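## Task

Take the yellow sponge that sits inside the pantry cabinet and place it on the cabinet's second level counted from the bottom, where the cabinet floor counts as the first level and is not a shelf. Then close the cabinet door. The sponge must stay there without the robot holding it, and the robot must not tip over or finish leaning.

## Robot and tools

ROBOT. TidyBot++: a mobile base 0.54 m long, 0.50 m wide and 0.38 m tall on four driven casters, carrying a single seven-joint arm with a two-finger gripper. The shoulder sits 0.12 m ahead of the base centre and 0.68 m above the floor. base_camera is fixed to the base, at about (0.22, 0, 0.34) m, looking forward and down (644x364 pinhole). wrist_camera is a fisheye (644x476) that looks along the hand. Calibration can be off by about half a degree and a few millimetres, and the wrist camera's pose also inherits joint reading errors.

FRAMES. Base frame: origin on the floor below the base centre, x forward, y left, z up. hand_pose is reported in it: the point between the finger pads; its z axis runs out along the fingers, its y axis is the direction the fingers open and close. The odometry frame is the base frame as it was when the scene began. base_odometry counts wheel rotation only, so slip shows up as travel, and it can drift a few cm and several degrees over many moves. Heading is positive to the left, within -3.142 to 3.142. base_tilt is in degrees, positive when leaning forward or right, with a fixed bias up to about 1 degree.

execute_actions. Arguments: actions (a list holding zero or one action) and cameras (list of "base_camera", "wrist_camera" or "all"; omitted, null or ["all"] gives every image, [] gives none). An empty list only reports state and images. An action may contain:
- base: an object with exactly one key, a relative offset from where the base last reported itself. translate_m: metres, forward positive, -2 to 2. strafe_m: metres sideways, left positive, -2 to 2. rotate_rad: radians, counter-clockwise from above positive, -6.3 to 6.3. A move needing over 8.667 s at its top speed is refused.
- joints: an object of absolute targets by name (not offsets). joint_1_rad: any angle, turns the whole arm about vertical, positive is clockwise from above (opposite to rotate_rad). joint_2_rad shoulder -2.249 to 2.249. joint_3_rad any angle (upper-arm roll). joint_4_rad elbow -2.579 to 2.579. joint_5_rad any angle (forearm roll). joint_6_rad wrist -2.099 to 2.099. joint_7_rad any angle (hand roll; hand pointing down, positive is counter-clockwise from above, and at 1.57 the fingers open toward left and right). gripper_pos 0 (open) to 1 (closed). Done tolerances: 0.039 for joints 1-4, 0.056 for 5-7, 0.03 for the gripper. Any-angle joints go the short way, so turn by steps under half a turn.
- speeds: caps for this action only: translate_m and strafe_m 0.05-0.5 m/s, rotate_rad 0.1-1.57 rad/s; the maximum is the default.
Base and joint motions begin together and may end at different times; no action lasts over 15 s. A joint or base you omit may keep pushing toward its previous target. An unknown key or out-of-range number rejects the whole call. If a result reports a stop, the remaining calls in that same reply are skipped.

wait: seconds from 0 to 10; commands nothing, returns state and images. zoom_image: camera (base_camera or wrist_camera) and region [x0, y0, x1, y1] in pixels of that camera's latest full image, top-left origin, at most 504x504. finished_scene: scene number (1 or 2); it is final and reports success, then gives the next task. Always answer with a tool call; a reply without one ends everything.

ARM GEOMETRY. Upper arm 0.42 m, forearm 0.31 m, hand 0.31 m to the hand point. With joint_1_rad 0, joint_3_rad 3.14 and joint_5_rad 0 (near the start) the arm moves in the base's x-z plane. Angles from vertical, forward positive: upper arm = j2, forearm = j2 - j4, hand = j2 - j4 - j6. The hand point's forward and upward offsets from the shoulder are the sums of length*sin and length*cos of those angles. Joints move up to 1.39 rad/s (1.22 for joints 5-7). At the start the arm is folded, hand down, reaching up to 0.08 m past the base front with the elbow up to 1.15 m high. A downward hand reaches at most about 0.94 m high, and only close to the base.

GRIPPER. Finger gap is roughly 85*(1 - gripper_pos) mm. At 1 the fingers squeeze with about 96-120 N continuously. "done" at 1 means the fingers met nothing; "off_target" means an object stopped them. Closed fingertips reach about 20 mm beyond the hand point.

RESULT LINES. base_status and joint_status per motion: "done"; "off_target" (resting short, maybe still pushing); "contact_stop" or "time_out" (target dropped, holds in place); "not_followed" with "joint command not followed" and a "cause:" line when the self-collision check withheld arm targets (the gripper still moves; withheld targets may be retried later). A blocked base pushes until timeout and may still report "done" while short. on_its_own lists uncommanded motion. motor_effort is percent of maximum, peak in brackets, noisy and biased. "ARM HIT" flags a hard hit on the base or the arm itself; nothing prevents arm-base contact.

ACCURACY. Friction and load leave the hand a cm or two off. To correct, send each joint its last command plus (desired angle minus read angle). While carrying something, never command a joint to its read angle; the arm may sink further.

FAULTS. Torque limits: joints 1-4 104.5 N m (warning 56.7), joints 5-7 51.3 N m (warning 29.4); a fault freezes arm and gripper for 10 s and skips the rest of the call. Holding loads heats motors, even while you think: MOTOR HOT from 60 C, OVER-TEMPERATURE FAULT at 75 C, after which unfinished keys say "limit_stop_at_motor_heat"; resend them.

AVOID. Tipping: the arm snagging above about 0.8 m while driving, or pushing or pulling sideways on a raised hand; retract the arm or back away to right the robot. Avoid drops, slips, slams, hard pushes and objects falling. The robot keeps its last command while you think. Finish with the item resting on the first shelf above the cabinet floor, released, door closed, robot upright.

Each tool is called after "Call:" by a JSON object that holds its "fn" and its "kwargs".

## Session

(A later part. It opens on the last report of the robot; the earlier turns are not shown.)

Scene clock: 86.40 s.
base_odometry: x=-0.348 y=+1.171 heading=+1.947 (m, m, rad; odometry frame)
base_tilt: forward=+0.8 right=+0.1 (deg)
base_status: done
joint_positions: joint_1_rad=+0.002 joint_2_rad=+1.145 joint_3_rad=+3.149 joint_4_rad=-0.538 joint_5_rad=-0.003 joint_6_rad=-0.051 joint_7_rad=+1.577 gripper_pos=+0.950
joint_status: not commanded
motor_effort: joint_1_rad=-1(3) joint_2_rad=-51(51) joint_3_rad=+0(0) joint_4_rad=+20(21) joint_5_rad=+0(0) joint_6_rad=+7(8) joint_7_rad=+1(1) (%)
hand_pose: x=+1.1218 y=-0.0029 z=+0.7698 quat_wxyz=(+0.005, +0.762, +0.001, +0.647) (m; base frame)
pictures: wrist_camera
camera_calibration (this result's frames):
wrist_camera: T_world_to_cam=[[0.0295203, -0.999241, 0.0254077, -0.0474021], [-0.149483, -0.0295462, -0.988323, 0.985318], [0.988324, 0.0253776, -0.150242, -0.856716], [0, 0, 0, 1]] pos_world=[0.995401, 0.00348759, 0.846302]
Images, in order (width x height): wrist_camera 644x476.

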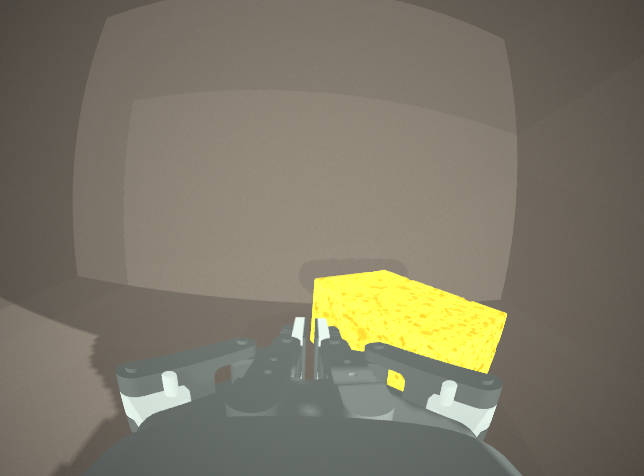

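Call:
{"fn": "execute_actions", "kwargs": {"actions": [{"base":{"translate_m":0.03},"speeds":{"translate_m":0.08}}], "cameras": []}}

Call:
{"fn": "execute_actions", "kwargs": {"actions": [{"base":{"strafe_m":-0.05},"speeds":{"strafe_m":0.08}}], "cameras": []}}

Call:
{"fn": "execute_actions", "kwargs": {"actions": [{"base":{"translate_m":-0.2},"speeds":{"translate_m":0.2}}], "cameras": ["wrist_camera"]}}

Scene clock: 89.73 s.
base_odometry: x=-0.359 y=+1.198 heading=+1.947 (m, m, rad; odometry frame)
base_tilt: forward=+0.8 right=+0.1 (deg)
base_status: done
joint_positions: joint_1_rad=+0.002 joint_2_rad=+1.145 joint_3_rad=+3.149 joint_4_rad=-0.538 joint_5_rad=-0.003 joint_6_rad=-0.051 joint_7_rad=+1.577 gripper_pos=+0.950
joint_status: not commanded
motor_effort: joint_1_rad=-1(2) joint_2_rad=-51(53) joint_3_rad=+0(0) joint_4_rad=+20(22) joint_5_rad=+0(0) joint_6_rad=+7(9) joint_7_rad=+1(1) (%)
hand_pose: x=+1.1218 y=-0.0029 z=+0.7698 quat_wxyz=(+0.005, +0.762, +0.001, +0.647) (m; base frame)
pictures: none
No camera images: the call's "cameras" was empty. Leave "cameras" out to get every camera's image.

Scene clock: 90.90 s.
base_odometry: x=-0.312 y=+1.217 heading=+1.947 (m, m, rad; odometry frame)
base_tilt: forward=+0.8 right=+0.1 (deg)
base_status: done
joint_positions: joint_1_rad=-0.001 joint_2_rad=+1.145 joint_3_rad=+3.149 joint_4_rad=-0.538 joint_5_rad=-0.003 joint_6_rad=-0.051 joint_7_rad=+1.577 gripper_pos=+0.950
joint_status: not commanded
motor_effort: joint_1_rad=-1(3) joint_2_rad=-52(52) joint_3_rad=+0(0) joint_4_rad=+21(21) joint_5_rad=+0(1) joint_6_rad=+8(8) joint_7_rad=+1(1) (%)
hand_pose: x=+1.1218 y=-0.0004 z=+0.7698 quat_wxyz=(+0.004, +0.762, +0.002, +0.647) (m; base frame)
pictures: none
No camera images: the call's "cameras" was empty. Leave "cameras" out to get every camera's image.

Scene clock: 92.67 s.
base_odometry: x=-0.239 y=+1.031 heading=+1.947 (m, m, rad; odometry frame)
base_tilt: forward=+0.7 right=+0.1 (deg)
base_status: done
joint_positions: joint_1_rad=-0.001 joint_2_rad=+1.145 joint_3_rad=+3.149 joint_4_rad=-0.538 joint_5_rad=-0.003 joint_6_rad=-0.053 joint_7_rad=+1.577 gripper_pos=+0.950
joint_status: not commanded
motor_effort: joint_1_rad=-1(2) joint_2_rad=-51(55) joint_3_rad=+0(0) joint_4_rad=+20(23) joint_5_rad=+0(0) joint_6_rad=+8(9) joint_7_rad=+1(1) (%)
hand_pose: x=+1.1217 y=-0.0004 z=+0.7693 quat_wxyz=(+0.004, +0.763, +0.002, +0.646) (m; base frame)
pictures: wrist_camera
camera_calibration (this result's frames):
wrist_camera: T_world_to_cam=[[0.0320494, -0.999165, 0.0253346, -0.0476765], [-0.151479, -0.0299106, -0.988008, 0.986833], [0.987941, 0.0278273, -0.152311, -0.854718], [0, 0, 0, 1]] pos_world=[0.995424, 0.00566455, 0.846023]
Images, in order (width x height): wrist_camera 644x476.

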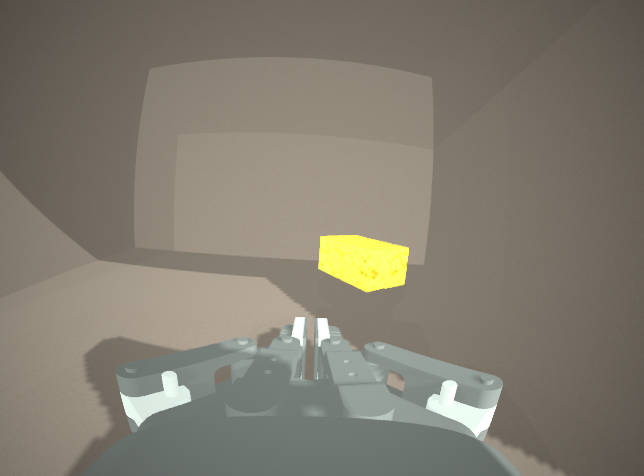

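Call:
{"fn": "execute_actions", "kwargs": {"actions": [{"base":{"strafe_m":-0.058},"joints":{"gripper_pos":0}}], "cameras": []}}

Call:
{"fn": "execute_actions", "kwargs": {"actions": [{"base":{"translate_m":0.11},"speeds":{"translate_m":0.12}}], "cameras": ["wrist_camera"]}}

Scene clock: 95.53 s.
base_odometry: x=-0.184 y=+1.052 heading=+1.947 (m, m, rad; odometry frame)
base_tilt: forward=+0.8 right=+0.1 (deg)
base_status: done
joint_positions: joint_1_rad=+0.003 joint_2_rad=+1.145 joint_3_rad=+3.148 joint_4_rad=-0.538 joint_5_rad=-0.003 joint_6_rad=-0.053 joint_7_rad=+1.577 gripper_pos=+0.000
joint_status: all done
motor_effort: joint_1_rad=-3(5) joint_2_rad=-50(51) joint_3_rad=+0(1) joint_4_rad=+19(20) joint_5_rad=+0(0) joint_6_rad=+7(8) joint_7_rad=+1(1) (%)
hand_pose: x=+1.1217 y=-0.0041 z=+0.7693 quat_wxyz=(+0.005, +0.763, +0.001, +0.646) (m; base frame)
pictures: none
No camera images: the call's "cameras" was empty. Leave "cameras" out to get every camera's image.

Scene clock: 97.03 s.
base_odometry: x=-0.225 y=+1.155 heading=+1.947 (m, m, rad; odometry frame)
base_tilt: forward=+0.8 right=+0.1 (deg)
base_status: done
joint_positions: joint_1_rad=+0.003 joint_2_rad=+1.145 joint_3_rad=+3.148 joint_4_rad=-0.538 joint_5_rad=-0.003 joint_6_rad=-0.053 joint_7_rad=+1.577 gripper_pos=+0.000
joint_status: not commanded
motor_effort: joint_1_rad=+0(1) joint_2_rad=-51(52) joint_3_rad=+0(0) joint_4_rad=+20(22) joint_5_rad=+0(0) joint_6_rad=+8(8) joint_7_rad=+1(1) (%)
hand_pose: x=+1.1217 y=-0.0041 z=+0.7696 quat_wxyz=(+0.005, +0.763, +0.001, +0.647) (m; base frame)
pictures: wrist_camera
camera_calibration (this result's frames):
wrist_camera: T_world_to_cam=[[0.0283676, -0.999279, 0.0252381, -0.0471728], [-0.151268, -0.0292489, -0.98806, 0.986864], [0.988086, 0.0242112, -0.151989, -0.854947], [0, 0, 0, 1]] pos_world=[0.995381, 0.00242517, 0.846329]
Images, in order (width x height): wrist_camera 644x476.

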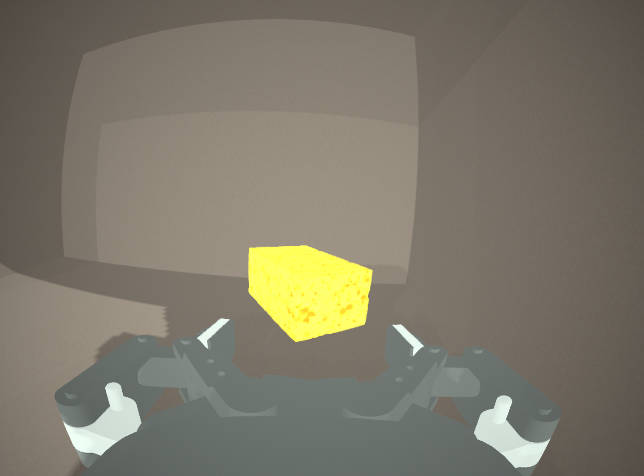

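Call:
{"fn": "execute_actions", "kwargs": {"actions": [{"base":{"translate_m":0.085},"speeds":{"translate_m":0.1}}], "cameras": ["wrist_camera"]}}

Call:
{"fn": "execute_actions", "kwargs": {"actions": [{"joints":{"gripper_pos":0.55}}], "cameras": ["wrist_camera"]}}

Scene clock: 100.03 s.
base_odometry: x=-0.256 y=+1.234 heading=+1.946 (m, m, rad; odometry frame)
base_tilt: forward=+0.8 right=+0.1 (deg)
base_status: done
joint_positions: joint_1_rad=+0.003 joint_2_rad=+1.145 joint_3_rad=+3.148 joint_4_rad=-0.538 joint_5_rad=-0.003 joint_6_rad=-0.053 joint_7_rad=+1.577 gripper_pos=+0.000
joint_status: not commanded
motor_effort: joint_1_rad=-1(5) joint_2_rad=-52(53) joint_3_rad=+0(1) joint_4_rad=+20(22) joint_5_rad=+0(1) joint_6_rad=+8(9) joint_7_rad=+1(1) (%)
hand_pose: x=+1.1216 y=-0.0041 z=+0.7696 quat_wxyz=(+0.005, +0.763, +0.001, +0.646) (m; base frame)
pictures: wrist_camera
camera_calibration (this result's frames):
wrist_camera: T_world_to_cam=[[0.0283741, -0.999279, 0.0252315, -0.0471721], [-0.151448, -0.0292478, -0.988032, 0.98706], [0.988058, 0.0242133, -0.152169, -0.854751], [0, 0, 0, 1]] pos_world=[0.995371, 0.00242752, 0.84637]
Images, in order (width x height): wrist_camera 644x476.

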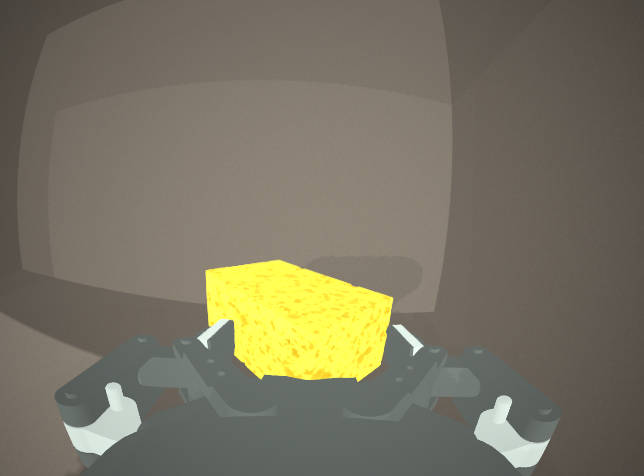

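Scene clock: 100.93 s.
base_odometry: x=-0.255 y=+1.233 heading=+1.946 (m, m, rad; odometry frame)
base_tilt: forward=+0.7 right=+0.1 (deg)
base_status: not commanded
joint_positions: joint_1_rad=+0.021 joint_2_rad=+1.112 joint_3_rad=+3.148 joint_4_rad=-0.567 joint_5_rad=-0.003 joint_6_rad=-0.099 joint_7_rad=+1.577 gripper_pos=+0.538
joint_status: all done
motor_effort: joint_1_rad=-6(9) joint_2_rad=-43(52) joint_3_rad=-1(2) joint_4_rad=+26(30) joint_5_rad=+1(0) joint_6_rad=+13(16) joint_7_rad=+1(1) (%)
hand_pose: x=+1.1132 y=-0.0223 z=+0.7696 quat_wxyz=(+0.011, +0.777, -0.006, +0.630) (m; base frame)
pictures: wrist_camera
camera_calibration (this result's frames):
wrist_camera: T_world_to_cam=[[0.0109346, -0.999661, 0.023633, -0.0444551], [-0.194063, -0.0253066, -0.980663, 1.02703], [0.980928, 0.00613686, -0.194274, -0.806071], [0, 0, 0, 1]] pos_world=[0.990493, -0.0135025, 0.851626]
Images, in order (width x height): wrist_camera 644x476.

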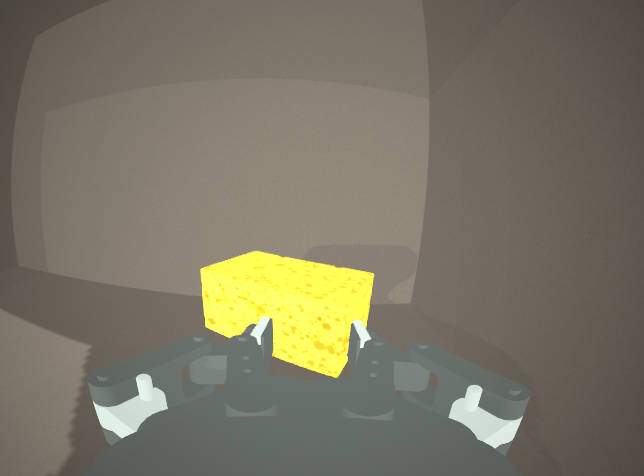

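Call:
{"fn": "execute_actions", "kwargs": {"actions": [{"base":{"translate_m":-0.08},"joints":{"joint_1_rad":0,"joint_2_rad":1.15,"joint_4_rad":-0.54,"joint_6_rad":-0.08},"speeds":{"translate_m":0.15}}], "cameras": []}}

Call:
{"fn": "execute_actions", "kwargs": {"actions": [{"base":{"strafe_m":0.075},"joints":{"gripper_pos":0.95}}], "cameras": ["wrist_camera"]}}

Call:
{"fn": "execute_actions", "kwargs": {"actions": [{"base":{"translate_m":0.13},"speeds":{"translate_m":0.12}}], "cameras": ["wrist_camera"]}}

Scene clock: 103.77 s.
base_odometry: x=-0.226 y=+1.159 heading=+1.946 (m, m, rad; odometry frame)
base_tilt: forward=+0.8 right=+0.1 (deg)
base_status: done
joint_positions: joint_1_rad=+0.012 joint_2_rad=+1.130 joint_3_rad=+3.148 joint_4_rad=-0.547 joint_5_rad=-0.003 joint_6_rad=-0.094 joint_7_rad=+1.577 gripper_pos=+0.550
joint_status: all done
motor_effort: joint_1_rad=-1(8) joint_2_rad=-55(56) joint_3_rad=+0(2) joint_4_rad=+23(26) joint_5_rad=+0(0) joint_6_rad=+9(13) joint_7_rad=+1(1) (%)
hand_pose: x=+1.1171 y=-0.0134 z=+0.7656 quat_wxyz=(+0.008, +0.774, -0.003, +0.633) (m; base frame)
pictures: none
No camera images: the call's "cameras" was empty. Leave "cameras" out to get every camera's image.

Scene clock: 105.07 s.
base_odometry: x=-0.296 y=+1.131 heading=+1.946 (m, m, rad; odometry frame)
base_tilt: forward=+0.8 right=+0.1 (deg)
base_status: done
joint_positions: joint_1_rad=-0.007 joint_2_rad=+1.130 joint_3_rad=+3.148 joint_4_rad=-0.547 joint_5_rad=-0.003 joint_6_rad=-0.094 joint_7_rad=+1.577 gripper_pos=+0.950
joint_status: all done
motor_effort: joint_1_rad=-1(4) joint_2_rad=-56(56) joint_3_rad=+0(1) joint_4_rad=+24(23) joint_5_rad=+0(0) joint_6_rad=+9(9) joint_7_rad=+1(1) (%)
hand_pose: x=+1.1172 y=+0.0057 z=+0.7656 quat_wxyz=(+0.002, +0.774, +0.005, +0.633) (m; base frame)
pictures: wrist_camera
camera_calibration (this result's frames):
wrist_camera: T_world_to_cam=[[0.0388821, -0.998958, 0.0239123, -0.0479279], [-0.186711, -0.0307721, -0.981933, 1.01743], [0.981645, 0.033715, -0.187713, -0.816882], [0, 0, 0, 1]] pos_world=[0.993718, 0.0109717, 0.846858]
Images, in order (width x height): wrist_camera 644x476.

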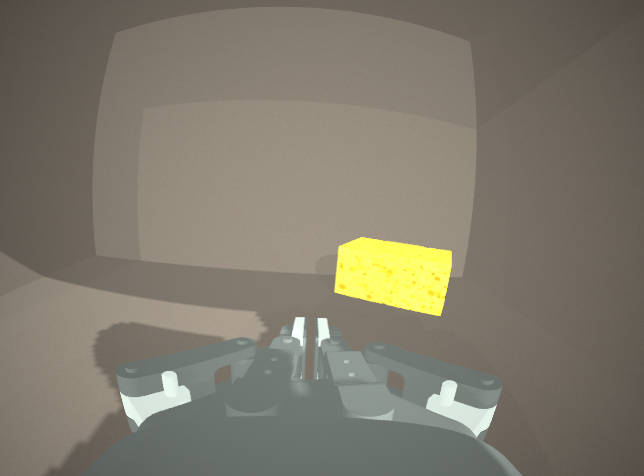

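Scene clock: 106.77 s.
base_odometry: x=-0.344 y=+1.252 heading=+1.946 (m, m, rad; odometry frame)
base_tilt: forward=+0.8 right=+0.1 (deg)
base_status: done
joint_positions: joint_1_rad=-0.007 joint_2_rad=+1.130 joint_3_rad=+3.148 joint_4_rad=-0.547 joint_5_rad=-0.003 joint_6_rad=-0.094 joint_7_rad=+1.577 gripper_pos=+0.950
joint_status: not commanded
motor_effort: joint_1_rad=-1(2) joint_2_rad=-54(58) joint_3_rad=+0(0) joint_4_rad=+22(25) joint_5_rad=+1(0) joint_6_rad=+9(10) joint_7_rad=+1(1) (%)
hand_pose: x=+1.1173 y=+0.0057 z=+0.7656 quat_wxyz=(+0.002, +0.774, +0.005, +0.633) (m; base frame)
pictures: wrist_camera
camera_calibration (this result's frames):
wrist_camera: T_world_to_cam=[[0.0388804, -0.998958, 0.0239203, -0.047933], [-0.186515, -0.0307729, -0.98197, 1.01727], [0.981682, 0.0337179, -0.187517, -0.817143], [0, 0, 0, 1]] pos_world=[0.993775, 0.0109735, 0.846842]
Images, in order (width x height): wrist_camera 644x476.

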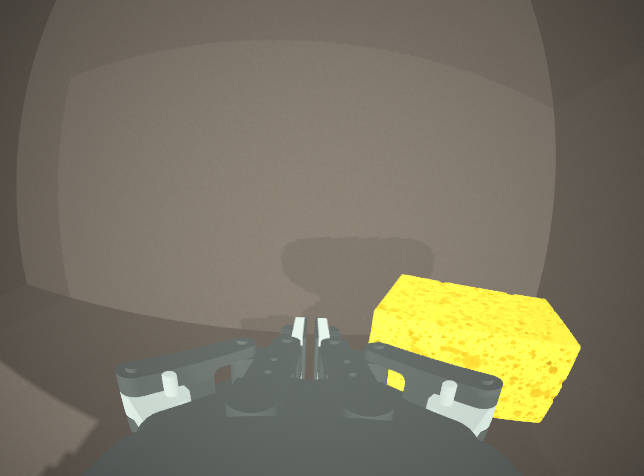

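Call:
{"fn": "execute_actions", "kwargs": {"actions": [{"joints":{"joint_6_rad":0.1}}], "cameras": []}}

Call:
{"fn": "execute_actions", "kwargs": {"actions": [{"base":{"strafe_m":-0.06},"speeds":{"strafe_m":0.1}}], "cameras": ["wrist_camera"]}}

Call:
{"fn": "execute_actions", "kwargs": {"actions": [{"joints":{"joint_6_rad":-0.06}}], "cameras": ["wrist_camera"]}}

Call:
{"fn": "execute_actions", "kwargs": {"actions": [{"base":{"translate_m":-0.1},"speeds":{"translate_m":0.06}}], "cameras": ["wrist_camera"]}}

Scene clock: 110.00 s.
base_odometry: x=-0.344 y=+1.252 heading=+1.946 (m, m, rad; odometry frame)
base_tilt: forward=+0.8 right=+0.1 (deg)
base_status: not commanded
joint_positions: joint_1_rad=-0.007 joint_2_rad=+1.139 joint_3_rad=+3.148 joint_4_rad=-0.546 joint_5_rad=-0.003 joint_6_rad=+0.073 joint_7_rad=+1.577 gripper_pos=+0.950
joint_status: all done
motor_effort: joint_1_rad=-1(1) joint_2_rad=-56(58) joint_3_rad=+0(0) joint_4_rad=+24(25) joint_5_rad=+0(0) joint_6_rad=+9(11) joint_7_rad=+1(1) (%)
hand_pose: x=+1.1245 y=+0.0059 z=+0.8096 quat_wxyz=(+0.002, +0.721, +0.005, +0.693) (m; base frame)
pictures: none
No camera images: the call's "cameras" was empty. Leave "cameras" out to get every camera's image.

Scene clock: 111.23 s.
base_odometry: x=-0.288 y=+1.275 heading=+1.946 (m, m, rad; odometry frame)
base_tilt: forward=+0.8 right=+0.1 (deg)
base_status: done
joint_positions: joint_1_rad=-0.001 joint_2_rad=+1.139 joint_3_rad=+3.148 joint_4_rad=-0.546 joint_5_rad=-0.003 joint_6_rad=+0.073 joint_7_rad=+1.577 gripper_pos=+0.950
joint_status: not commanded
motor_effort: joint_1_rad=-2(5) joint_2_rad=-56(59) joint_3_rad=+0(1) joint_4_rad=+24(25) joint_5_rad=+1(0) joint_6_rad=+9(10) joint_7_rad=+1(1) (%)
hand_pose: x=+1.1245 y=+0.0003 z=+0.8096 quat_wxyz=(+0.004, +0.721, +0.003, +0.693) (m; base frame)
pictures: wrist_camera
camera_calibration (this result's frames):
wrist_camera: T_world_to_cam=[[0.0295858, -0.999132, 0.029341, -0.0486213], [-0.0275742, -0.0301585, -0.999165, 0.896823], [0.999182, 0.028752, -0.0284425, -0.964295], [0, 0, 0, 1]] pos_world=[0.989673, 0.00619315, 0.870074]
Images, in order (width x height): wrist_camera 644x476.

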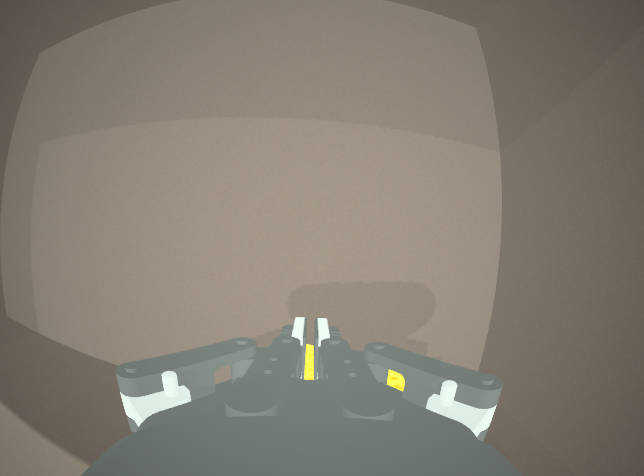

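Scene clock: 111.87 s.
base_odometry: x=-0.288 y=+1.275 heading=+1.946 (m, m, rad; odometry frame)
base_tilt: forward=+0.8 right=+0.1 (deg)
base_status: not commanded
joint_positions: joint_1_rad=-0.001 joint_2_rad=+1.125 joint_3_rad=+3.148 joint_4_rad=-0.532 joint_5_rad=-0.003 joint_6_rad=-0.007 joint_7_rad=+1.577 gripper_pos=+0.950
joint_status: all done
motor_effort: joint_1_rad=+0(1) joint_2_rad=-49(56) joint_3_rad=+0(0) joint_4_rad=+19(24) joint_5_rad=+0(0) joint_6_rad=+6(9) joint_7_rad=+1(1) (%)
hand_pose: x=+1.1218 y=+0.0002 z=+0.8076 quat_wxyz=(+0.004, +0.739, +0.003, +0.674) (m; base frame)
pictures: wrist_camera
camera_calibration (this result's frames):
wrist_camera: T_world_to_cam=[[0.0308857, -0.999142, 0.0276039, -0.0485673], [-0.079614, -0.0299885, -0.996375, 0.950867], [0.996347, 0.0285761, -0.0804719, -0.916447], [0, 0, 0, 1]] pos_world=[0.990302, 0.00617789, 0.875012]
Images, in order (width x height): wrist_camera 644x476.

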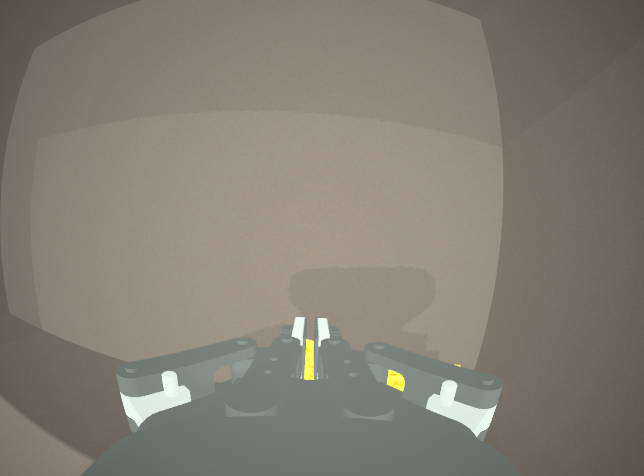

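Scene clock: 114.03 s.
base_odometry: x=-0.251 y=+1.181 heading=+1.946 (m, m, rad; odometry frame)
base_tilt: forward=+0.8 right=+0.1 (deg)
base_status: done
joint_positions: joint_1_rad=-0.001 joint_2_rad=+1.125 joint_3_rad=+3.148 joint_4_rad=-0.531 joint_5_rad=-0.003 joint_6_rad=-0.007 joint_7_rad=+1.577 gripper_pos=+0.950
joint_status: not commanded
motor_effort: joint_1_rad=-2(0) joint_2_rad=-52(52) joint_3_rad=+0(0) joint_4_rad=+20(22) joint_5_rad=-1(0) joint_6_rad=+7(8) joint_7_rad=+1(1) (%)
hand_pose: x=+1.1218 y=+0.0002 z=+0.8077 quat_wxyz=(+0.004, +0.739, +0.003, +0.674) (m; base frame)
pictures: wrist_camera
camera_calibration (this result's frames):
wrist_camera: T_world_to_cam=[[0.0308865, -0.999142, 0.0276036, -0.0485695], [-0.0796218, -0.0299885, -0.996374, 0.950946], [0.996347, 0.0285766, -0.0804797, -0.91644], [0, 0, 0, 1]] pos_world=[0.990308, 0.00617837, 0.875083]
Images, in order (width x height): wrist_camera 644x476.

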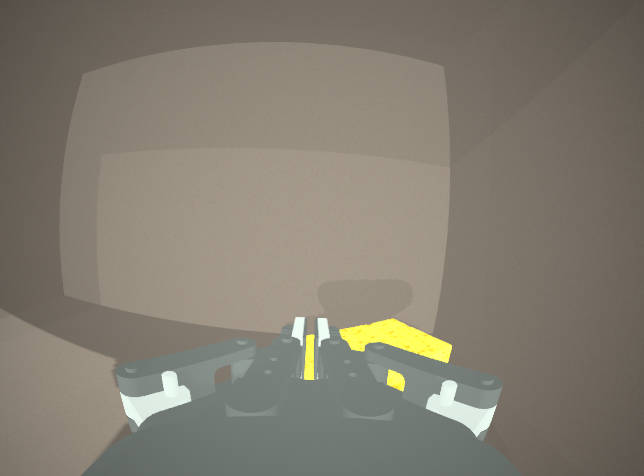

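It drags along. Continue.

Call:
{"fn": "execute_actions", "kwargs": {"actions": [{"base":{"translate_m":-0.08},"speeds":{"translate_m":0.06}}], "cameras": []}}

Call:
{"fn": "execute_actions", "kwargs": {"actions": [{"joints":{"joint_6_rad":0.1,"joint_2_rad":1.13}}], "cameras": []}}

Call:
{"fn": "execute_actions", "kwargs": {"actions": [{"base":{"translate_m":-0.18}}], "cameras": ["wrist_camera"]}}

Scene clock: 117.23 s.
base_odometry: x=-0.222 y=+1.107 heading=+1.946 (m, m, rad; odometry frame)
base_tilt: forward=+0.8 right=+0.1 (deg)
base_status: done
joint_positions: joint_1_rad=-0.001 joint_2_rad=+1.125 joint_3_rad=+3.148 joint_4_rad=-0.531 joint_5_rad=-0.003 joint_6_rad=-0.007 joint_7_rad=+1.577 gripper_pos=+0.950
joint_status: not commanded
motor_effort: joint_1_rad=-1(1) joint_2_rad=-51(52) joint_3_rad=+0(0) joint_4_rad=+21(22) joint_5_rad=+1(0) joint_6_rad=+7(8) joint_7_rad=+1(1) (%)
hand_pose: x=+1.1218 y=+0.0002 z=+0.8077 quat_wxyz=(+0.004, +0.739, +0.003, +0.674) (m; base frame)
pictures: none
No camera images: the call's "cameras" was empty. Leave "cameras" out to get every camera's image.

Scene clock: 117.90 s.
base_odometry: x=-0.222 y=+1.107 heading=+1.946 (m, m, rad; odometry frame)
base_tilt: forward=+0.8 right=+0.1 (deg)
base_status: not commanded
joint_positions: joint_1_rad=-0.001 joint_2_rad=+1.125 joint_3_rad=+3.148 joint_4_rad=-0.533 joint_5_rad=-0.003 joint_6_rad=+0.067 joint_7_rad=+1.577 gripper_pos=+0.950
joint_status: all done
motor_effort: joint_1_rad=+0(2) joint_2_rad=-58(62) joint_3_rad=+0(0) joint_4_rad=+24(26) joint_5_rad=-1(1) joint_6_rad=+10(10) joint_7_rad=+1(1) (%)
hand_pose: x=+1.1230 y=+0.0003 z=+0.8300 quat_wxyz=(+0.004, +0.714, +0.003, +0.700) (m; base frame)
pictures: none
No camera images: the call's "cameras" was empty. Leave "cameras" out to get every camera's image.

Scene clock: 119.50 s.
base_odometry: x=-0.156 y=+0.940 heading=+1.946 (m, m, rad; odometry frame)
base_tilt: forward=+0.8 right=+0.1 (deg)
base_status: done
joint_positions: joint_1_rad=-0.001 joint_2_rad=+1.125 joint_3_rad=+3.148 joint_4_rad=-0.533 joint_5_rad=-0.003 joint_6_rad=+0.067 joint_7_rad=+1.577 gripper_pos=+0.950
joint_status: not commanded
motor_effort: joint_1_rad=-1(4) joint_2_rad=-55(60) joint_3_rad=+0(1) joint_4_rad=+23(25) joint_5_rad=+1(0) joint_6_rad=+9(10) joint_7_rad=+1(1) (%)
hand_pose: x=+1.1230 y=+0.0003 z=+0.8300 quat_wxyz=(+0.004, +0.714, +0.003, +0.700) (m; base frame)
pictures: wrist_camera
camera_calibration (this result's frames):
wrist_camera: T_world_to_cam=[[0.0290206, -0.99913, 0.029956, -0.0490113], [-0.00647883, -0.030156, -0.999524, 0.893782], [0.999558, 0.0288127, -0.00734833, -0.980188], [0, 0, 0, 1]] pos_world=[0.986968, 0.0062261, 0.887622]
Images, in order (width x height): wrist_camera 644x476.

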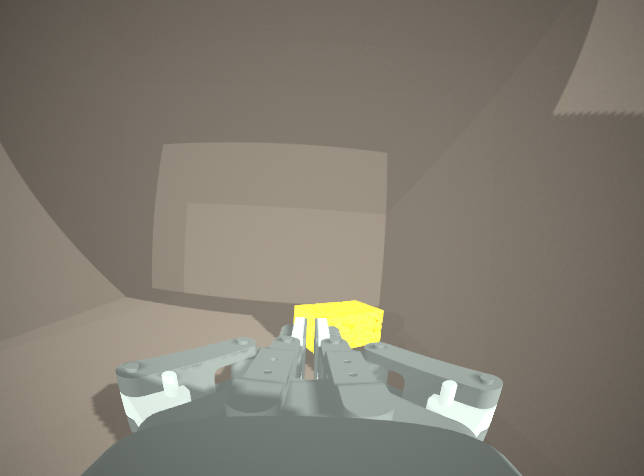

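Back a little more, open, and look down.

Call:
{"fn": "execute_actions", "kwargs": {"actions": [{"base":{"translate_m":-0.06},"joints":{"gripper_pos":0,"joint_6_rad":-0.1}}], "cameras": ["wrist_camera"]}}

Scene clock: 121.37 s.
base_odometry: x=-0.134 y=+0.884 heading=+1.946 (m, m, rad; odometry frame)
base_tilt: forward=+0.7 right=+0.1 (deg)
base_status: done
joint_positions: joint_1_rad=-0.001 joint_2_rad=+1.129 joint_3_rad=+3.148 joint_4_rad=-0.535 joint_5_rad=-0.003 joint_6_rad=-0.071 joint_7_rad=+1.577 gripper_pos=+0.000
joint_status: all done
motor_effort: joint_1_rad=+0(3) joint_2_rad=-56(60) joint_3_rad=+0(0) joint_4_rad=+23(26) joint_5_rad=+0(0) joint_6_rad=+9(10) joint_7_rad=+1(1) (%)
hand_pose: x=+1.1195 y=+0.0002 z=+0.7816 quat_wxyz=(+0.004, +0.763, +0.003, +0.647) (m; base frame)
pictures: wrist_camera
camera_calibration (this result's frames):
wrist_camera: T_world_to_cam=[[0.0325428, -0.999153, 0.0251919, -0.0478202], [-0.150749, -0.0298238, -0.988122, 0.99793], [0.988036, 0.0283586, -0.151592, -0.851387], [0, 0, 0, 1]] pos_world=[0.993195, 0.00612644, 0.858218]
Images, in order (width x height): wrist_camera 644x476.

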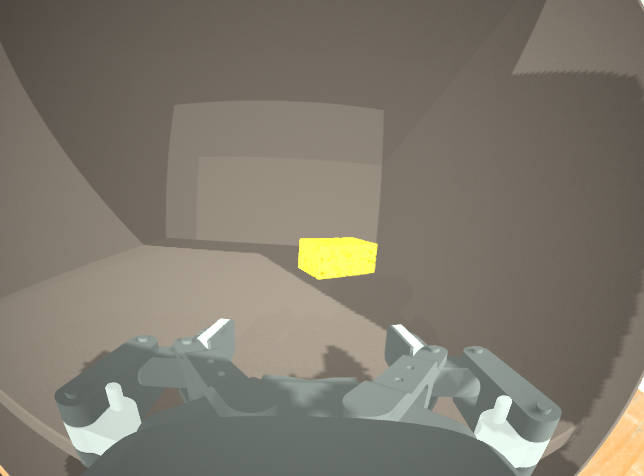

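Call:
{"fn": "execute_actions", "kwargs": {"actions": [{"joints":{"gripper_pos":0.95,"joint_6_rad":0.1}}], "cameras": []}}

Call:
{"fn": "execute_actions", "kwargs": {"actions": [{"base":{"translate_m":0.235},"speeds":{"translate_m":0.2}}], "cameras": []}}

Call:
{"fn": "execute_actions", "kwargs": {"actions": [{"joints":{"joint_6_rad":-0.08}}], "cameras": ["wrist_camera"]}}

Call:
{"fn": "execute_actions", "kwargs": {"actions": [{"base":{"translate_m":-0.1},"speeds":{"translate_m":0.07}}], "cameras": []}}

Call:
{"fn": "execute_actions", "kwargs": {"actions": [{"joints":{"joint_6_rad":0.1,"joint_2_rad":1.13}}], "cameras": []}}

Call:
{"fn": "execute_actions", "kwargs": {"actions": [{"base":{"translate_m":-0.22}}], "cameras": []}}

Call:
{"fn": "execute_actions", "kwargs": {"actions": [{"joints":{"gripper_pos":0,"joint_6_rad":-0.1}}], "cameras": ["wrist_camera"]}}

Scene clock: 125.87 s.
base_odometry: x=-0.134 y=+0.884 heading=+1.946 (m, m, rad; odometry frame)
base_tilt: forward=+0.7 right=+0.1 (deg)
base_status: not commanded
joint_positions: joint_1_rad=-0.001 joint_2_rad=+1.126 joint_3_rad=+3.148 joint_4_rad=-0.535 joint_5_rad=-0.003 joint_6_rad=+0.072 joint_7_rad=+1.577 gripper_pos=+0.950
joint_status: all done
motor_effort: joint_1_rad=-1(1) joint_2_rad=-56(61) joint_3_rad=+0(0) joint_4_rad=+24(27) joint_5_rad=+0(0) joint_6_rad=+9(11) joint_7_rad=+1(1) (%)
hand_pose: x=+1.1233 y=+0.0003 z=+0.8286 quat_wxyz=(+0.004, +0.713, +0.003, +0.701) (m; base frame)
pictures: none
No camera images: the call's "cameras" was empty. Leave "cameras" out to get every camera's image.

Scene clock: 127.83 s.
base_odometry: x=-0.220 y=+1.103 heading=+1.946 (m, m, rad; odometry frame)
base_tilt: forward=+0.8 right=+0.1 (deg)
base_status: done
joint_positions: joint_1_rad=-0.001 joint_2_rad=+1.127 joint_3_rad=+3.148 joint_4_rad=-0.535 joint_5_rad=-0.003 joint_6_rad=+0.072 joint_7_rad=+1.577 gripper_pos=+0.950
joint_status: not commanded
motor_effort: joint_1_rad=+0(4) joint_2_rad=-57(61) joint_3_rad=+0(0) joint_4_rad=+24(26) joint_5_rad=+0(0) joint_6_rad=+10(10) joint_7_rad=+1(1) (%)
hand_pose: x=+1.1233 y=+0.0003 z=+0.8286 quat_wxyz=(+0.004, +0.713, +0.003, +0.701) (m; base frame)
pictures: none
No camera images: the call's "cameras" was empty. Leave "cameras" out to get every camera's image.

Scene clock: 128.63 s.
base_odometry: x=-0.219 y=+1.103 heading=+1.946 (m, m, rad; odometry frame)
base_tilt: forward=+0.8 right=+0.1 (deg)
base_status: not commanded
joint_positions: joint_1_rad=-0.001 joint_2_rad=+1.116 joint_3_rad=+3.148 joint_4_rad=-0.530 joint_5_rad=-0.003 joint_6_rad=-0.036 joint_7_rad=+1.577 gripper_pos=+0.950
joint_status: all done
motor_effort: joint_1_rad=-2(4) joint_2_rad=-52(57) joint_3_rad=+0(1) joint_4_rad=+21(24) joint_5_rad=+0(1) joint_6_rad=+8(9) joint_7_rad=+1(1) (%)
hand_pose: x=+1.1199 y=+0.0002 z=+0.8082 quat_wxyz=(+0.004, +0.745, +0.003, +0.667) (m; base frame)
pictures: wrist_camera
camera_calibration (this result's frames):
wrist_camera: T_world_to_cam=[[0.031328, -0.999146, 0.026946, -0.0484997], [-0.0984775, -0.0299136, -0.99469, 0.971104], [0.994646, 0.0285081, -0.0993305, -0.897353], [0, 0, 0, 1]] pos_world=[0.9897, 0.0061728, 0.878119]
Images, in order (width x height): wrist_camera 644x476.

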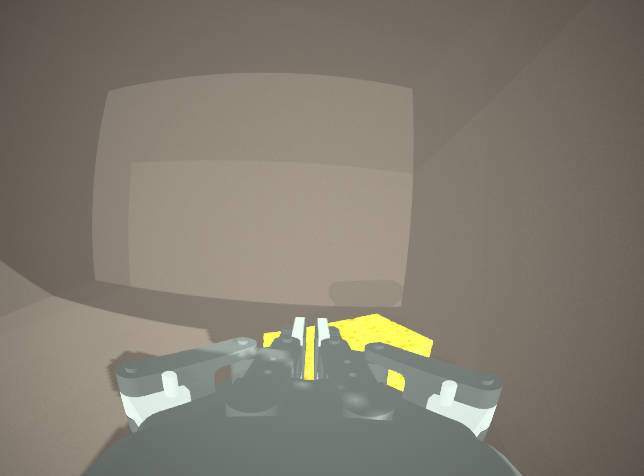

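Scene clock: 130.53 s.
base_odometry: x=-0.183 y=+1.010 heading=+1.946 (m, m, rad; odometry frame)
base_tilt: forward=+0.8 right=+0.1 (deg)
base_status: done
joint_positions: joint_1_rad=-0.001 joint_2_rad=+1.119 joint_3_rad=+3.148 joint_4_rad=-0.530 joint_5_rad=-0.003 joint_6_rad=-0.040 joint_7_rad=+1.577 gripper_pos=+0.950
joint_status: not commanded
motor_effort: joint_1_rad=-1(2) joint_2_rad=-56(58) joint_3_rad=+0(0) joint_4_rad=+24(25) joint_5_rad=+0(1) joint_6_rad=+10(10) joint_7_rad=+1(1) (%)
hand_pose: x=+1.1201 y=+0.0002 z=+0.8036 quat_wxyz=(+0.004, +0.748, +0.003, +0.664) (m; base frame)
pictures: none
No camera images: the call's "cameras" was empty. Leave "cameras" out to get every camera's image.

Scene clock: 131.20 s.
base_odometry: x=-0.183 y=+1.010 heading=+1.946 (m, m, rad; odometry frame)
base_tilt: forward=+0.8 right=+0.1 (deg)
base_status: not commanded
joint_positions: joint_1_rad=-0.001 joint_2_rad=+1.121 joint_3_rad=+3.148 joint_4_rad=-0.530 joint_5_rad=-0.003 joint_6_rad=+0.070 joint_7_rad=+1.577 gripper_pos=+0.950
joint_status: all done
motor_effort: joint_1_rad=+0(2) joint_2_rad=-56(60) joint_3_rad=+0(0) joint_4_rad=+24(26) joint_5_rad=+0(0) joint_6_rad=+9(11) joint_7_rad=+1(1) (%)
hand_pose: x=+1.1226 y=+0.0003 z=+0.8358 quat_wxyz=(+0.004, +0.711, +0.003, +0.703) (m; base frame)
pictures: none
No camera images: the call's "cameras" was empty. Leave "cameras" out to get every camera's image.

Scene clock: 132.90 s.
base_odometry: x=-0.102 y=+0.805 heading=+1.946 (m, m, rad; odometry frame)
base_tilt: forward=+0.7 right=+0.1 (deg)
base_status: done
joint_positions: joint_1_rad=-0.001 joint_2_rad=+1.121 joint_3_rad=+3.148 joint_4_rad=-0.530 joint_5_rad=-0.003 joint_6_rad=+0.070 joint_7_rad=+1.577 gripper_pos=+0.950
joint_status: not commanded
motor_effort: joint_1_rad=-1(1) joint_2_rad=-55(60) joint_3_rad=+0(0) joint_4_rad=+23(25) joint_5_rad=+0(1) joint_6_rad=+9(10) joint_7_rad=+1(1) (%)
hand_pose: x=+1.1226 y=+0.0003 z=+0.8358 quat_wxyz=(+0.004, +0.711, +0.003, +0.703) (m; base frame)
pictures: none
No camera images: the call's "cameras" was empty. Leave "cameras" out to get every camera's image.

Scene clock: 133.97 s.
base_odometry: x=-0.102 y=+0.805 heading=+1.946 (m, m, rad; odometry frame)
base_tilt: forward=+0.7 right=+0.1 (deg)
base_status: not commanded
joint_positions: joint_1_rad=-0.001 joint_2_rad=+1.128 joint_3_rad=+3.148 joint_4_rad=-0.532 joint_5_rad=-0.003 joint_6_rad=-0.071 joint_7_rad=+1.577 gripper_pos=+0.000
joint_status: all done
motor_effort: joint_1_rad=-1(1) joint_2_rad=-56(60) joint_3_rad=+0(0) joint_4_rad=+23(25) joint_5_rad=+0(0) joint_6_rad=+9(11) joint_7_rad=+1(1) (%)
hand_pose: x=+1.1196 y=+0.0002 z=+0.7847 quat_wxyz=(+0.004, +0.761, +0.003, +0.648) (m; base frame)
pictures: wrist_camera
camera_calibration (this result's frames):
wrist_camera: T_world_to_cam=[[0.0324673, -0.999152, 0.0253295, -0.0479031], [-0.146663, -0.0298312, -0.988737, 0.996981], [0.988654, 0.0283867, -0.147507, -0.854858], [0, 0, 0, 1]] pos_world=[0.992934, 0.00614525, 0.860867]
Images, in order (width x height): wrist_camera 644x476.

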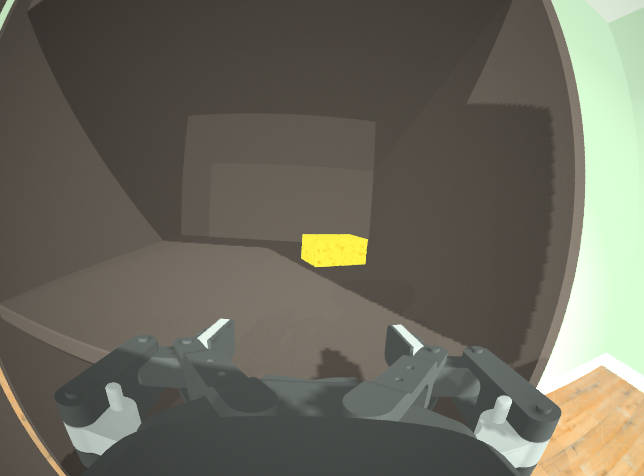

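Call:
{"fn": "zoom_image", "kwargs": {"camera": "wrist_camera", "region": [260, 200, 420, 300]}}

Region (260, 200, 420, 300) of wrist_camera's 644x476 image, scaled by 3.150; it fills the top 315 rows of this view, and the rest is white.

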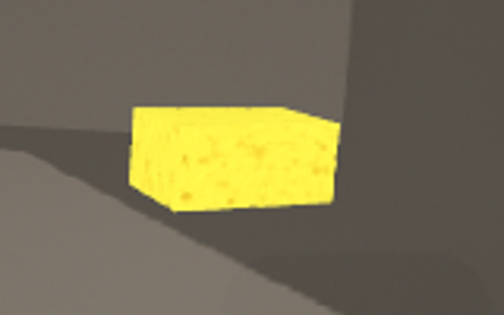

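Call:
{"fn": "execute_actions", "kwargs": {"actions": [{"base":{"strafe_m":-0.065},"joints":{"gripper_pos":0.95}}], "cameras": []}}

Call:
{"fn": "execute_actions", "kwargs": {"actions": [{"base":{"translate_m":0.25},"speeds":{"translate_m":0.2}}], "cameras": ["wrist_camera"]}}

Scene clock: 138.23 s.
base_odometry: x=-0.042 y=+0.829 heading=+1.946 (m, m, rad; odometry frame)
base_tilt: forward=+0.8 right=+0.1 (deg)
base_status: done
joint_positions: joint_1_rad=+0.008 joint_2_rad=+1.128 joint_3_rad=+3.148 joint_4_rad=-0.532 joint_5_rad=-0.003 joint_6_rad=-0.071 joint_7_rad=+1.577 gripper_pos=+0.950
joint_status: all done
motor_effort: joint_1_rad=+0(4) joint_2_rad=-56(57) joint_3_rad=+0(1) joint_4_rad=+24(24) joint_5_rad=+1(0) joint_6_rad=+10(9) joint_7_rad=+1(1) (%)
hand_pose: x=+1.1195 y=-0.0086 z=+0.7847 quat_wxyz=(+0.007, +0.761, -0.001, +0.648) (m; base frame)
pictures: none
No camera images: the call's "cameras" was empty. Leave "cameras" out to get every camera's image.

Scene clock: 140.27 s.
base_odometry: x=-0.133 y=+1.061 heading=+1.946 (m, m, rad; odometry frame)
base_tilt: forward=+0.8 right=+0.1 (deg)
base_status: done
joint_positions: joint_1_rad=+0.008 joint_2_rad=+1.128 joint_3_rad=+3.148 joint_4_rad=-0.532 joint_5_rad=-0.003 joint_6_rad=-0.071 joint_7_rad=+1.577 gripper_pos=+0.950
joint_status: not commanded
motor_effort: joint_1_rad=-1(2) joint_2_rad=-57(60) joint_3_rad=+0(0) joint_4_rad=+24(25) joint_5_rad=+1(0) joint_6_rad=+9(10) joint_7_rad=+1(1) (%)
hand_pose: x=+1.1195 y=-0.0086 z=+0.7847 quat_wxyz=(+0.007, +0.761, -0.001, +0.648) (m; base frame)
pictures: wrist_camera
camera_calibration (this result's frames):
wrist_camera: T_world_to_cam=[[0.0236981, -0.999398, 0.0253292, -0.0468594], [-0.146919, -0.0285428, -0.988737, 0.997011], [0.988865, 0.0197098, -0.147507, -0.854884], [0, 0, 0, 1]] pos_world=[0.992954, -0.00152409, 0.860868]
Images, in order (width x height): wrist_camera 644x476.

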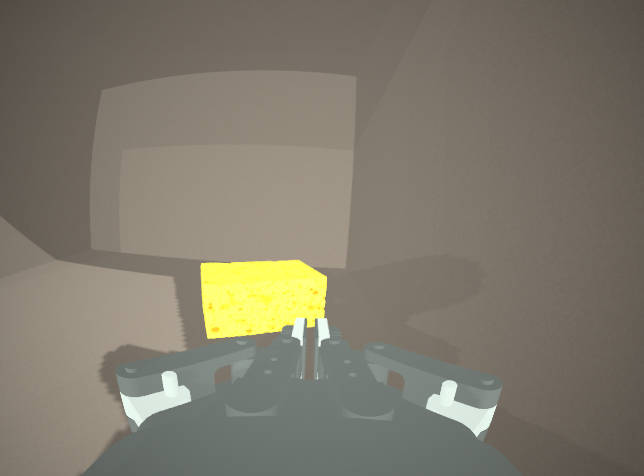

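Call:
{"fn": "execute_actions", "kwargs": {"actions": [{"base":{"translate_m":0.11},"speeds":{"translate_m":0.08}}], "cameras": ["wrist_camera"]}}

Call:
{"fn": "execute_actions", "kwargs": {"actions": [{"base":{"translate_m":-0.14},"joints":{"gripper_pos":0}}], "cameras": ["wrist_camera"]}}

Scene clock: 143.57 s.
base_odometry: x=-0.173 y=+1.164 heading=+1.945 (m, m, rad; odometry frame)
base_tilt: forward=+0.8 right=+0.1 (deg)
base_status: done
joint_positions: joint_1_rad=+0.008 joint_2_rad=+1.128 joint_3_rad=+3.148 joint_4_rad=-0.532 joint_5_rad=-0.003 joint_6_rad=-0.071 joint_7_rad=+1.577 gripper_pos=+0.950
joint_status: not commanded
motor_effort: joint_1_rad=-1(4) joint_2_rad=-58(59) joint_3_rad=+0(1) joint_4_rad=+24(24) joint_5_rad=+0(0) joint_6_rad=+9(10) joint_7_rad=+1(1) (%)
hand_pose: x=+1.1195 y=-0.0086 z=+0.7847 quat_wxyz=(+0.007, +0.761, -0.001, +0.648) (m; base frame)
pictures: wrist_camera
camera_calibration (this result's frames):
wrist_camera: T_world_to_cam=[[0.0237163, -0.999398, 0.0253292, -0.0468615], [-0.146918, -0.0285455, -0.988737, 0.997011], [0.988864, 0.0197279, -0.147507, -0.854883], [0, 0, 0, 1]] pos_world=[0.992954, -0.00150812, 0.860868]
Images, in order (width x height): wrist_camera 644x476.

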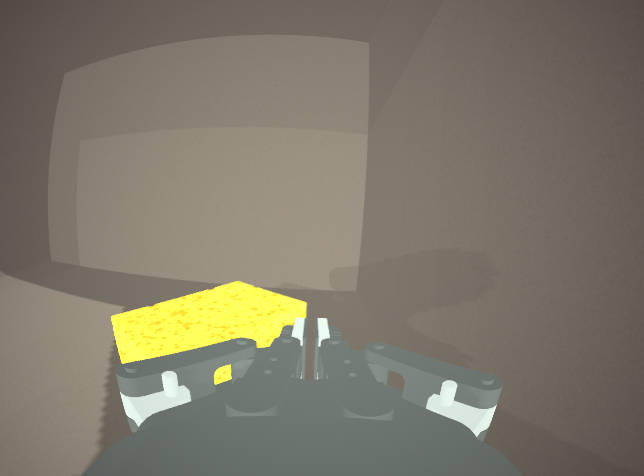

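Scene clock: 145.00 s.
base_odometry: x=-0.122 y=+1.034 heading=+1.945 (m, m, rad; odometry frame)
base_tilt: forward=+0.8 right=+0.1 (deg)
base_status: done
joint_positions: joint_1_rad=+0.006 joint_2_rad=+1.128 joint_3_rad=+3.148 joint_4_rad=-0.532 joint_5_rad=-0.003 joint_6_rad=-0.071 joint_7_rad=+1.577 gripper_pos=+0.000
joint_status: all done
motor_effort: joint_1_rad=-1(3) joint_2_rad=-55(60) joint_3_rad=+0(1) joint_4_rad=+23(24) joint_5_rad=+0(1) joint_6_rad=+9(10) joint_7_rad=+1(1) (%)
hand_pose: x=+1.1196 y=-0.0073 z=+0.7847 quat_wxyz=(+0.006, +0.761, +0.000, +0.648) (m; base frame)
pictures: wrist_camera
camera_calibration (this result's frames):
wrist_camera: T_world_to_cam=[[0.0249934, -0.999367, 0.0253186, -0.0470063], [-0.146882, -0.0287227, -0.988737, 0.997007], [0.988838, 0.0209931, -0.147507, -0.85488], [0, 0, 0, 1]] pos_world=[0.992955, -0.000393265, 0.860868]
Images, in order (width x height): wrist_camera 644x476.

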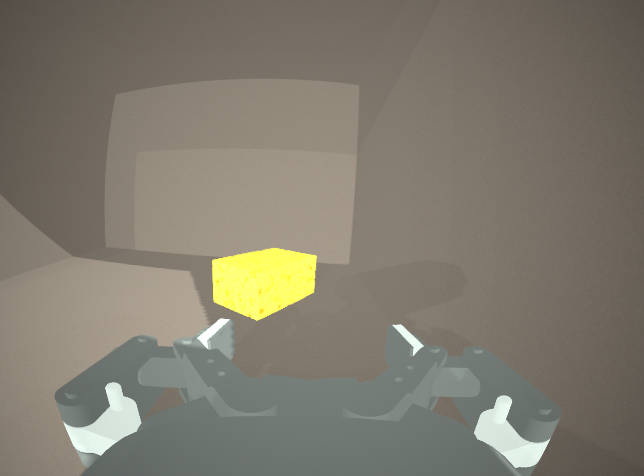

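Call:
{"fn": "execute_actions", "kwargs": {"actions": [{"base":{"strafe_m":-0.015},"joints":{"gripper_pos":0.95}}], "cameras": []}}

Call:
{"fn": "execute_actions", "kwargs": {"actions": [{"base":{"translate_m":0.16},"speeds":{"translate_m":0.15}}], "cameras": []}}

Call:
{"fn": "execute_actions", "kwargs": {"actions": [{"base":{"strafe_m":0.07},"speeds":{"strafe_m":0.07}}], "cameras": ["wrist_camera"]}}

Call:
{"fn": "execute_actions", "kwargs": {"actions": [{"base":{"strafe_m":-0.02}}], "cameras": []}}

Call:
{"fn": "execute_actions", "kwargs": {"actions": [{"base":{"translate_m":-0.19}}], "cameras": []}}

Call:
{"fn": "execute_actions", "kwargs": {"actions": [{"joints":{"gripper_pos":0}}], "cameras": ["wrist_camera"]}}

Scene clock: 150.23 s.
base_odometry: x=-0.108 y=+1.039 heading=+1.945 (m, m, rad; odometry frame)
base_tilt: forward=+0.8 right=+0.1 (deg)
base_status: done
joint_positions: joint_1_rad=+0.007 joint_2_rad=+1.128 joint_3_rad=+3.148 joint_4_rad=-0.532 joint_5_rad=-0.003 joint_6_rad=-0.071 joint_7_rad=+1.577 gripper_pos=+0.950
joint_status: all done
motor_effort: joint_1_rad=+0(4) joint_2_rad=-56(57) joint_3_rad=+0(1) joint_4_rad=+24(24) joint_5_rad=+0(0) joint_6_rad=+9(10) joint_7_rad=+1(1) (%)
hand_pose: x=+1.1196 y=-0.0077 z=+0.7847 quat_wxyz=(+0.006, +0.761, +0.000, +0.648) (m; base frame)
pictures: none
No camera images: the call's "cameras" was empty. Leave "cameras" out to get every camera's image.

Scene clock: 151.97 s.
base_odometry: x=-0.166 y=+1.188 heading=+1.945 (m, m, rad; odometry frame)
base_tilt: forward=+0.8 right=+0.1 (deg)
base_status: done
joint_positions: joint_1_rad=-0.001 joint_2_rad=+1.128 joint_3_rad=+3.148 joint_4_rad=-0.532 joint_5_rad=-0.003 joint_6_rad=-0.071 joint_7_rad=+1.577 gripper_pos=+0.950
joint_status: not commanded
motor_effort: joint_1_rad=+2(4) joint_2_rad=-56(59) joint_3_rad=+1(0) joint_4_rad=+23(25) joint_5_rad=+0(0) joint_6_rad=+9(10) joint_7_rad=+1(1) (%)
hand_pose: x=+1.1196 y=+0.0002 z=+0.7847 quat_wxyz=(+0.004, +0.761, +0.003, +0.648) (m; base frame)
pictures: none
No camera images: the call's "cameras" was empty. Leave "cameras" out to get every camera's image.

Scene clock: 153.47 s.
base_odometry: x=-0.231 y=+1.163 heading=+1.945 (m, m, rad; odometry frame)
base_tilt: forward=+0.8 right=+0.1 (deg)
base_status: done
joint_positions: joint_1_rad=-0.001 joint_2_rad=+1.128 joint_3_rad=+3.148 joint_4_rad=-0.532 joint_5_rad=-0.003 joint_6_rad=-0.071 joint_7_rad=+1.577 gripper_pos=+0.950
joint_status: not commanded
motor_effort: joint_1_rad=-1(5) joint_2_rad=-57(57) joint_3_rad=+0(1) joint_4_rad=+24(24) joint_5_rad=+1(1) joint_6_rad=+10(9) joint_7_rad=+1(1) (%)
hand_pose: x=+1.1196 y=+0.0002 z=+0.7847 quat_wxyz=(+0.004, +0.761, +0.003, +0.648) (m; base frame)
pictures: wrist_camera
camera_calibration (this result's frames):
wrist_camera: T_world_to_cam=[[0.0324715, -0.999153, 0.0252643, -0.0478592], [-0.146663, -0.0297674, -0.988739, 0.996983], [0.988653, 0.0284005, -0.147505, -0.854859], [0, 0, 0, 1]] pos_world=[0.992934, 0.00613727, 0.860869]
Images, in order (width x height): wrist_camera 644x476.

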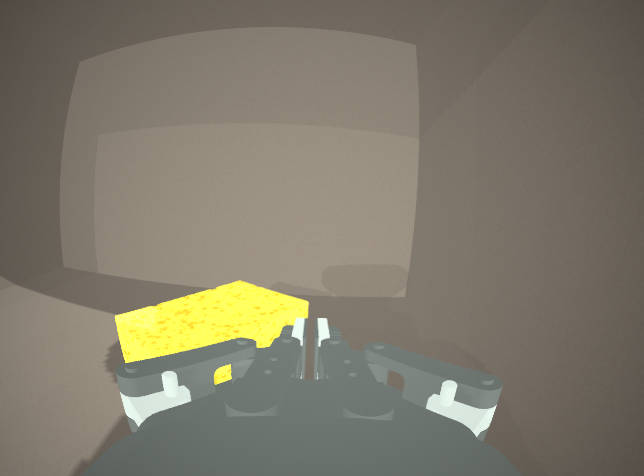

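Scene clock: 154.33 s.
base_odometry: x=-0.213 y=+1.170 heading=+1.945 (m, m, rad; odometry frame)
base_tilt: forward=+0.8 right=+0.0 (deg)
base_status: done
joint_positions: joint_1_rad=+0.006 joint_2_rad=+1.128 joint_3_rad=+3.148 joint_4_rad=-0.532 joint_5_rad=-0.003 joint_6_rad=-0.071 joint_7_rad=+1.577 gripper_pos=+0.950
joint_status: not commanded
motor_effort: joint_1_rad=-1(6) joint_2_rad=-56(58) joint_3_rad=+0(1) joint_4_rad=+24(24) joint_5_rad=-1(0) joint_6_rad=+9(10) joint_7_rad=+1(1) (%)
hand_pose: x=+1.1196 y=-0.0073 z=+0.7847 quat_wxyz=(+0.006, +0.761, +0.000, +0.648) (m; base frame)
pictures: none
No camera images: the call's "cameras" was empty. Leave "cameras" out to get every camera's image.

Scene clock: 155.97 s.
base_odometry: x=-0.143 y=+0.993 heading=+1.945 (m, m, rad; odometry frame)
base_tilt: forward=+0.8 right=+0.1 (deg)
base_status: done
joint_positions: joint_1_rad=+0.006 joint_2_rad=+1.128 joint_3_rad=+3.148 joint_4_rad=-0.532 joint_5_rad=-0.003 joint_6_rad=-0.071 joint_7_rad=+1.577 gripper_pos=+0.950
joint_status: not commanded
motor_effort: joint_1_rad=-1(2) joint_2_rad=-56(61) joint_3_rad=+0(0) joint_4_rad=+23(26) joint_5_rad=+0(0) joint_6_rad=+9(10) joint_7_rad=+1(1) (%)
hand_pose: x=+1.1196 y=-0.0073 z=+0.7844 quat_wxyz=(+0.006, +0.761, +0.000, +0.648) (m; base frame)
pictures: none
No camera images: the call's "cameras" was empty. Leave "cameras" out to get every camera's image.

Scene clock: 157.03 s.
base_odometry: x=-0.143 y=+0.993 heading=+1.945 (m, m, rad; odometry frame)
base_tilt: forward=+0.8 right=+0.1 (deg)
base_status: not commanded
joint_positions: joint_1_rad=+0.006 joint_2_rad=+1.128 joint_3_rad=+3.148 joint_4_rad=-0.532 joint_5_rad=-0.003 joint_6_rad=-0.071 joint_7_rad=+1.577 gripper_pos=+0.000
joint_status: all done
motor_effort: joint_1_rad=+0(0) joint_2_rad=-56(57) joint_3_rad=+0(0) joint_4_rad=+24(24) joint_5_rad=+0(1) joint_6_rad=+9(9) joint_7_rad=+1(1) (%)
hand_pose: x=+1.1196 y=-0.0073 z=+0.7844 quat_wxyz=(+0.006, +0.761, +0.000, +0.648) (m; base frame)
pictures: wrist_camera
camera_calibration (this result's frames):
wrist_camera: T_world_to_cam=[[0.0250234, -0.999368, 0.0252534, -0.0469654], [-0.14722, -0.0286698, -0.988688, 0.99702], [0.988787, 0.0210226, -0.147844, -0.854641], [0, 0, 0, 1]] pos_world=[0.993014, -0.000384652, 0.860574]
Images, in order (width x height): wrist_camera 644x476.

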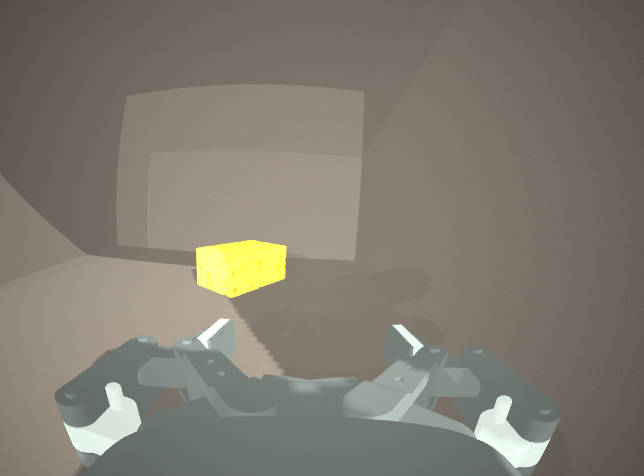

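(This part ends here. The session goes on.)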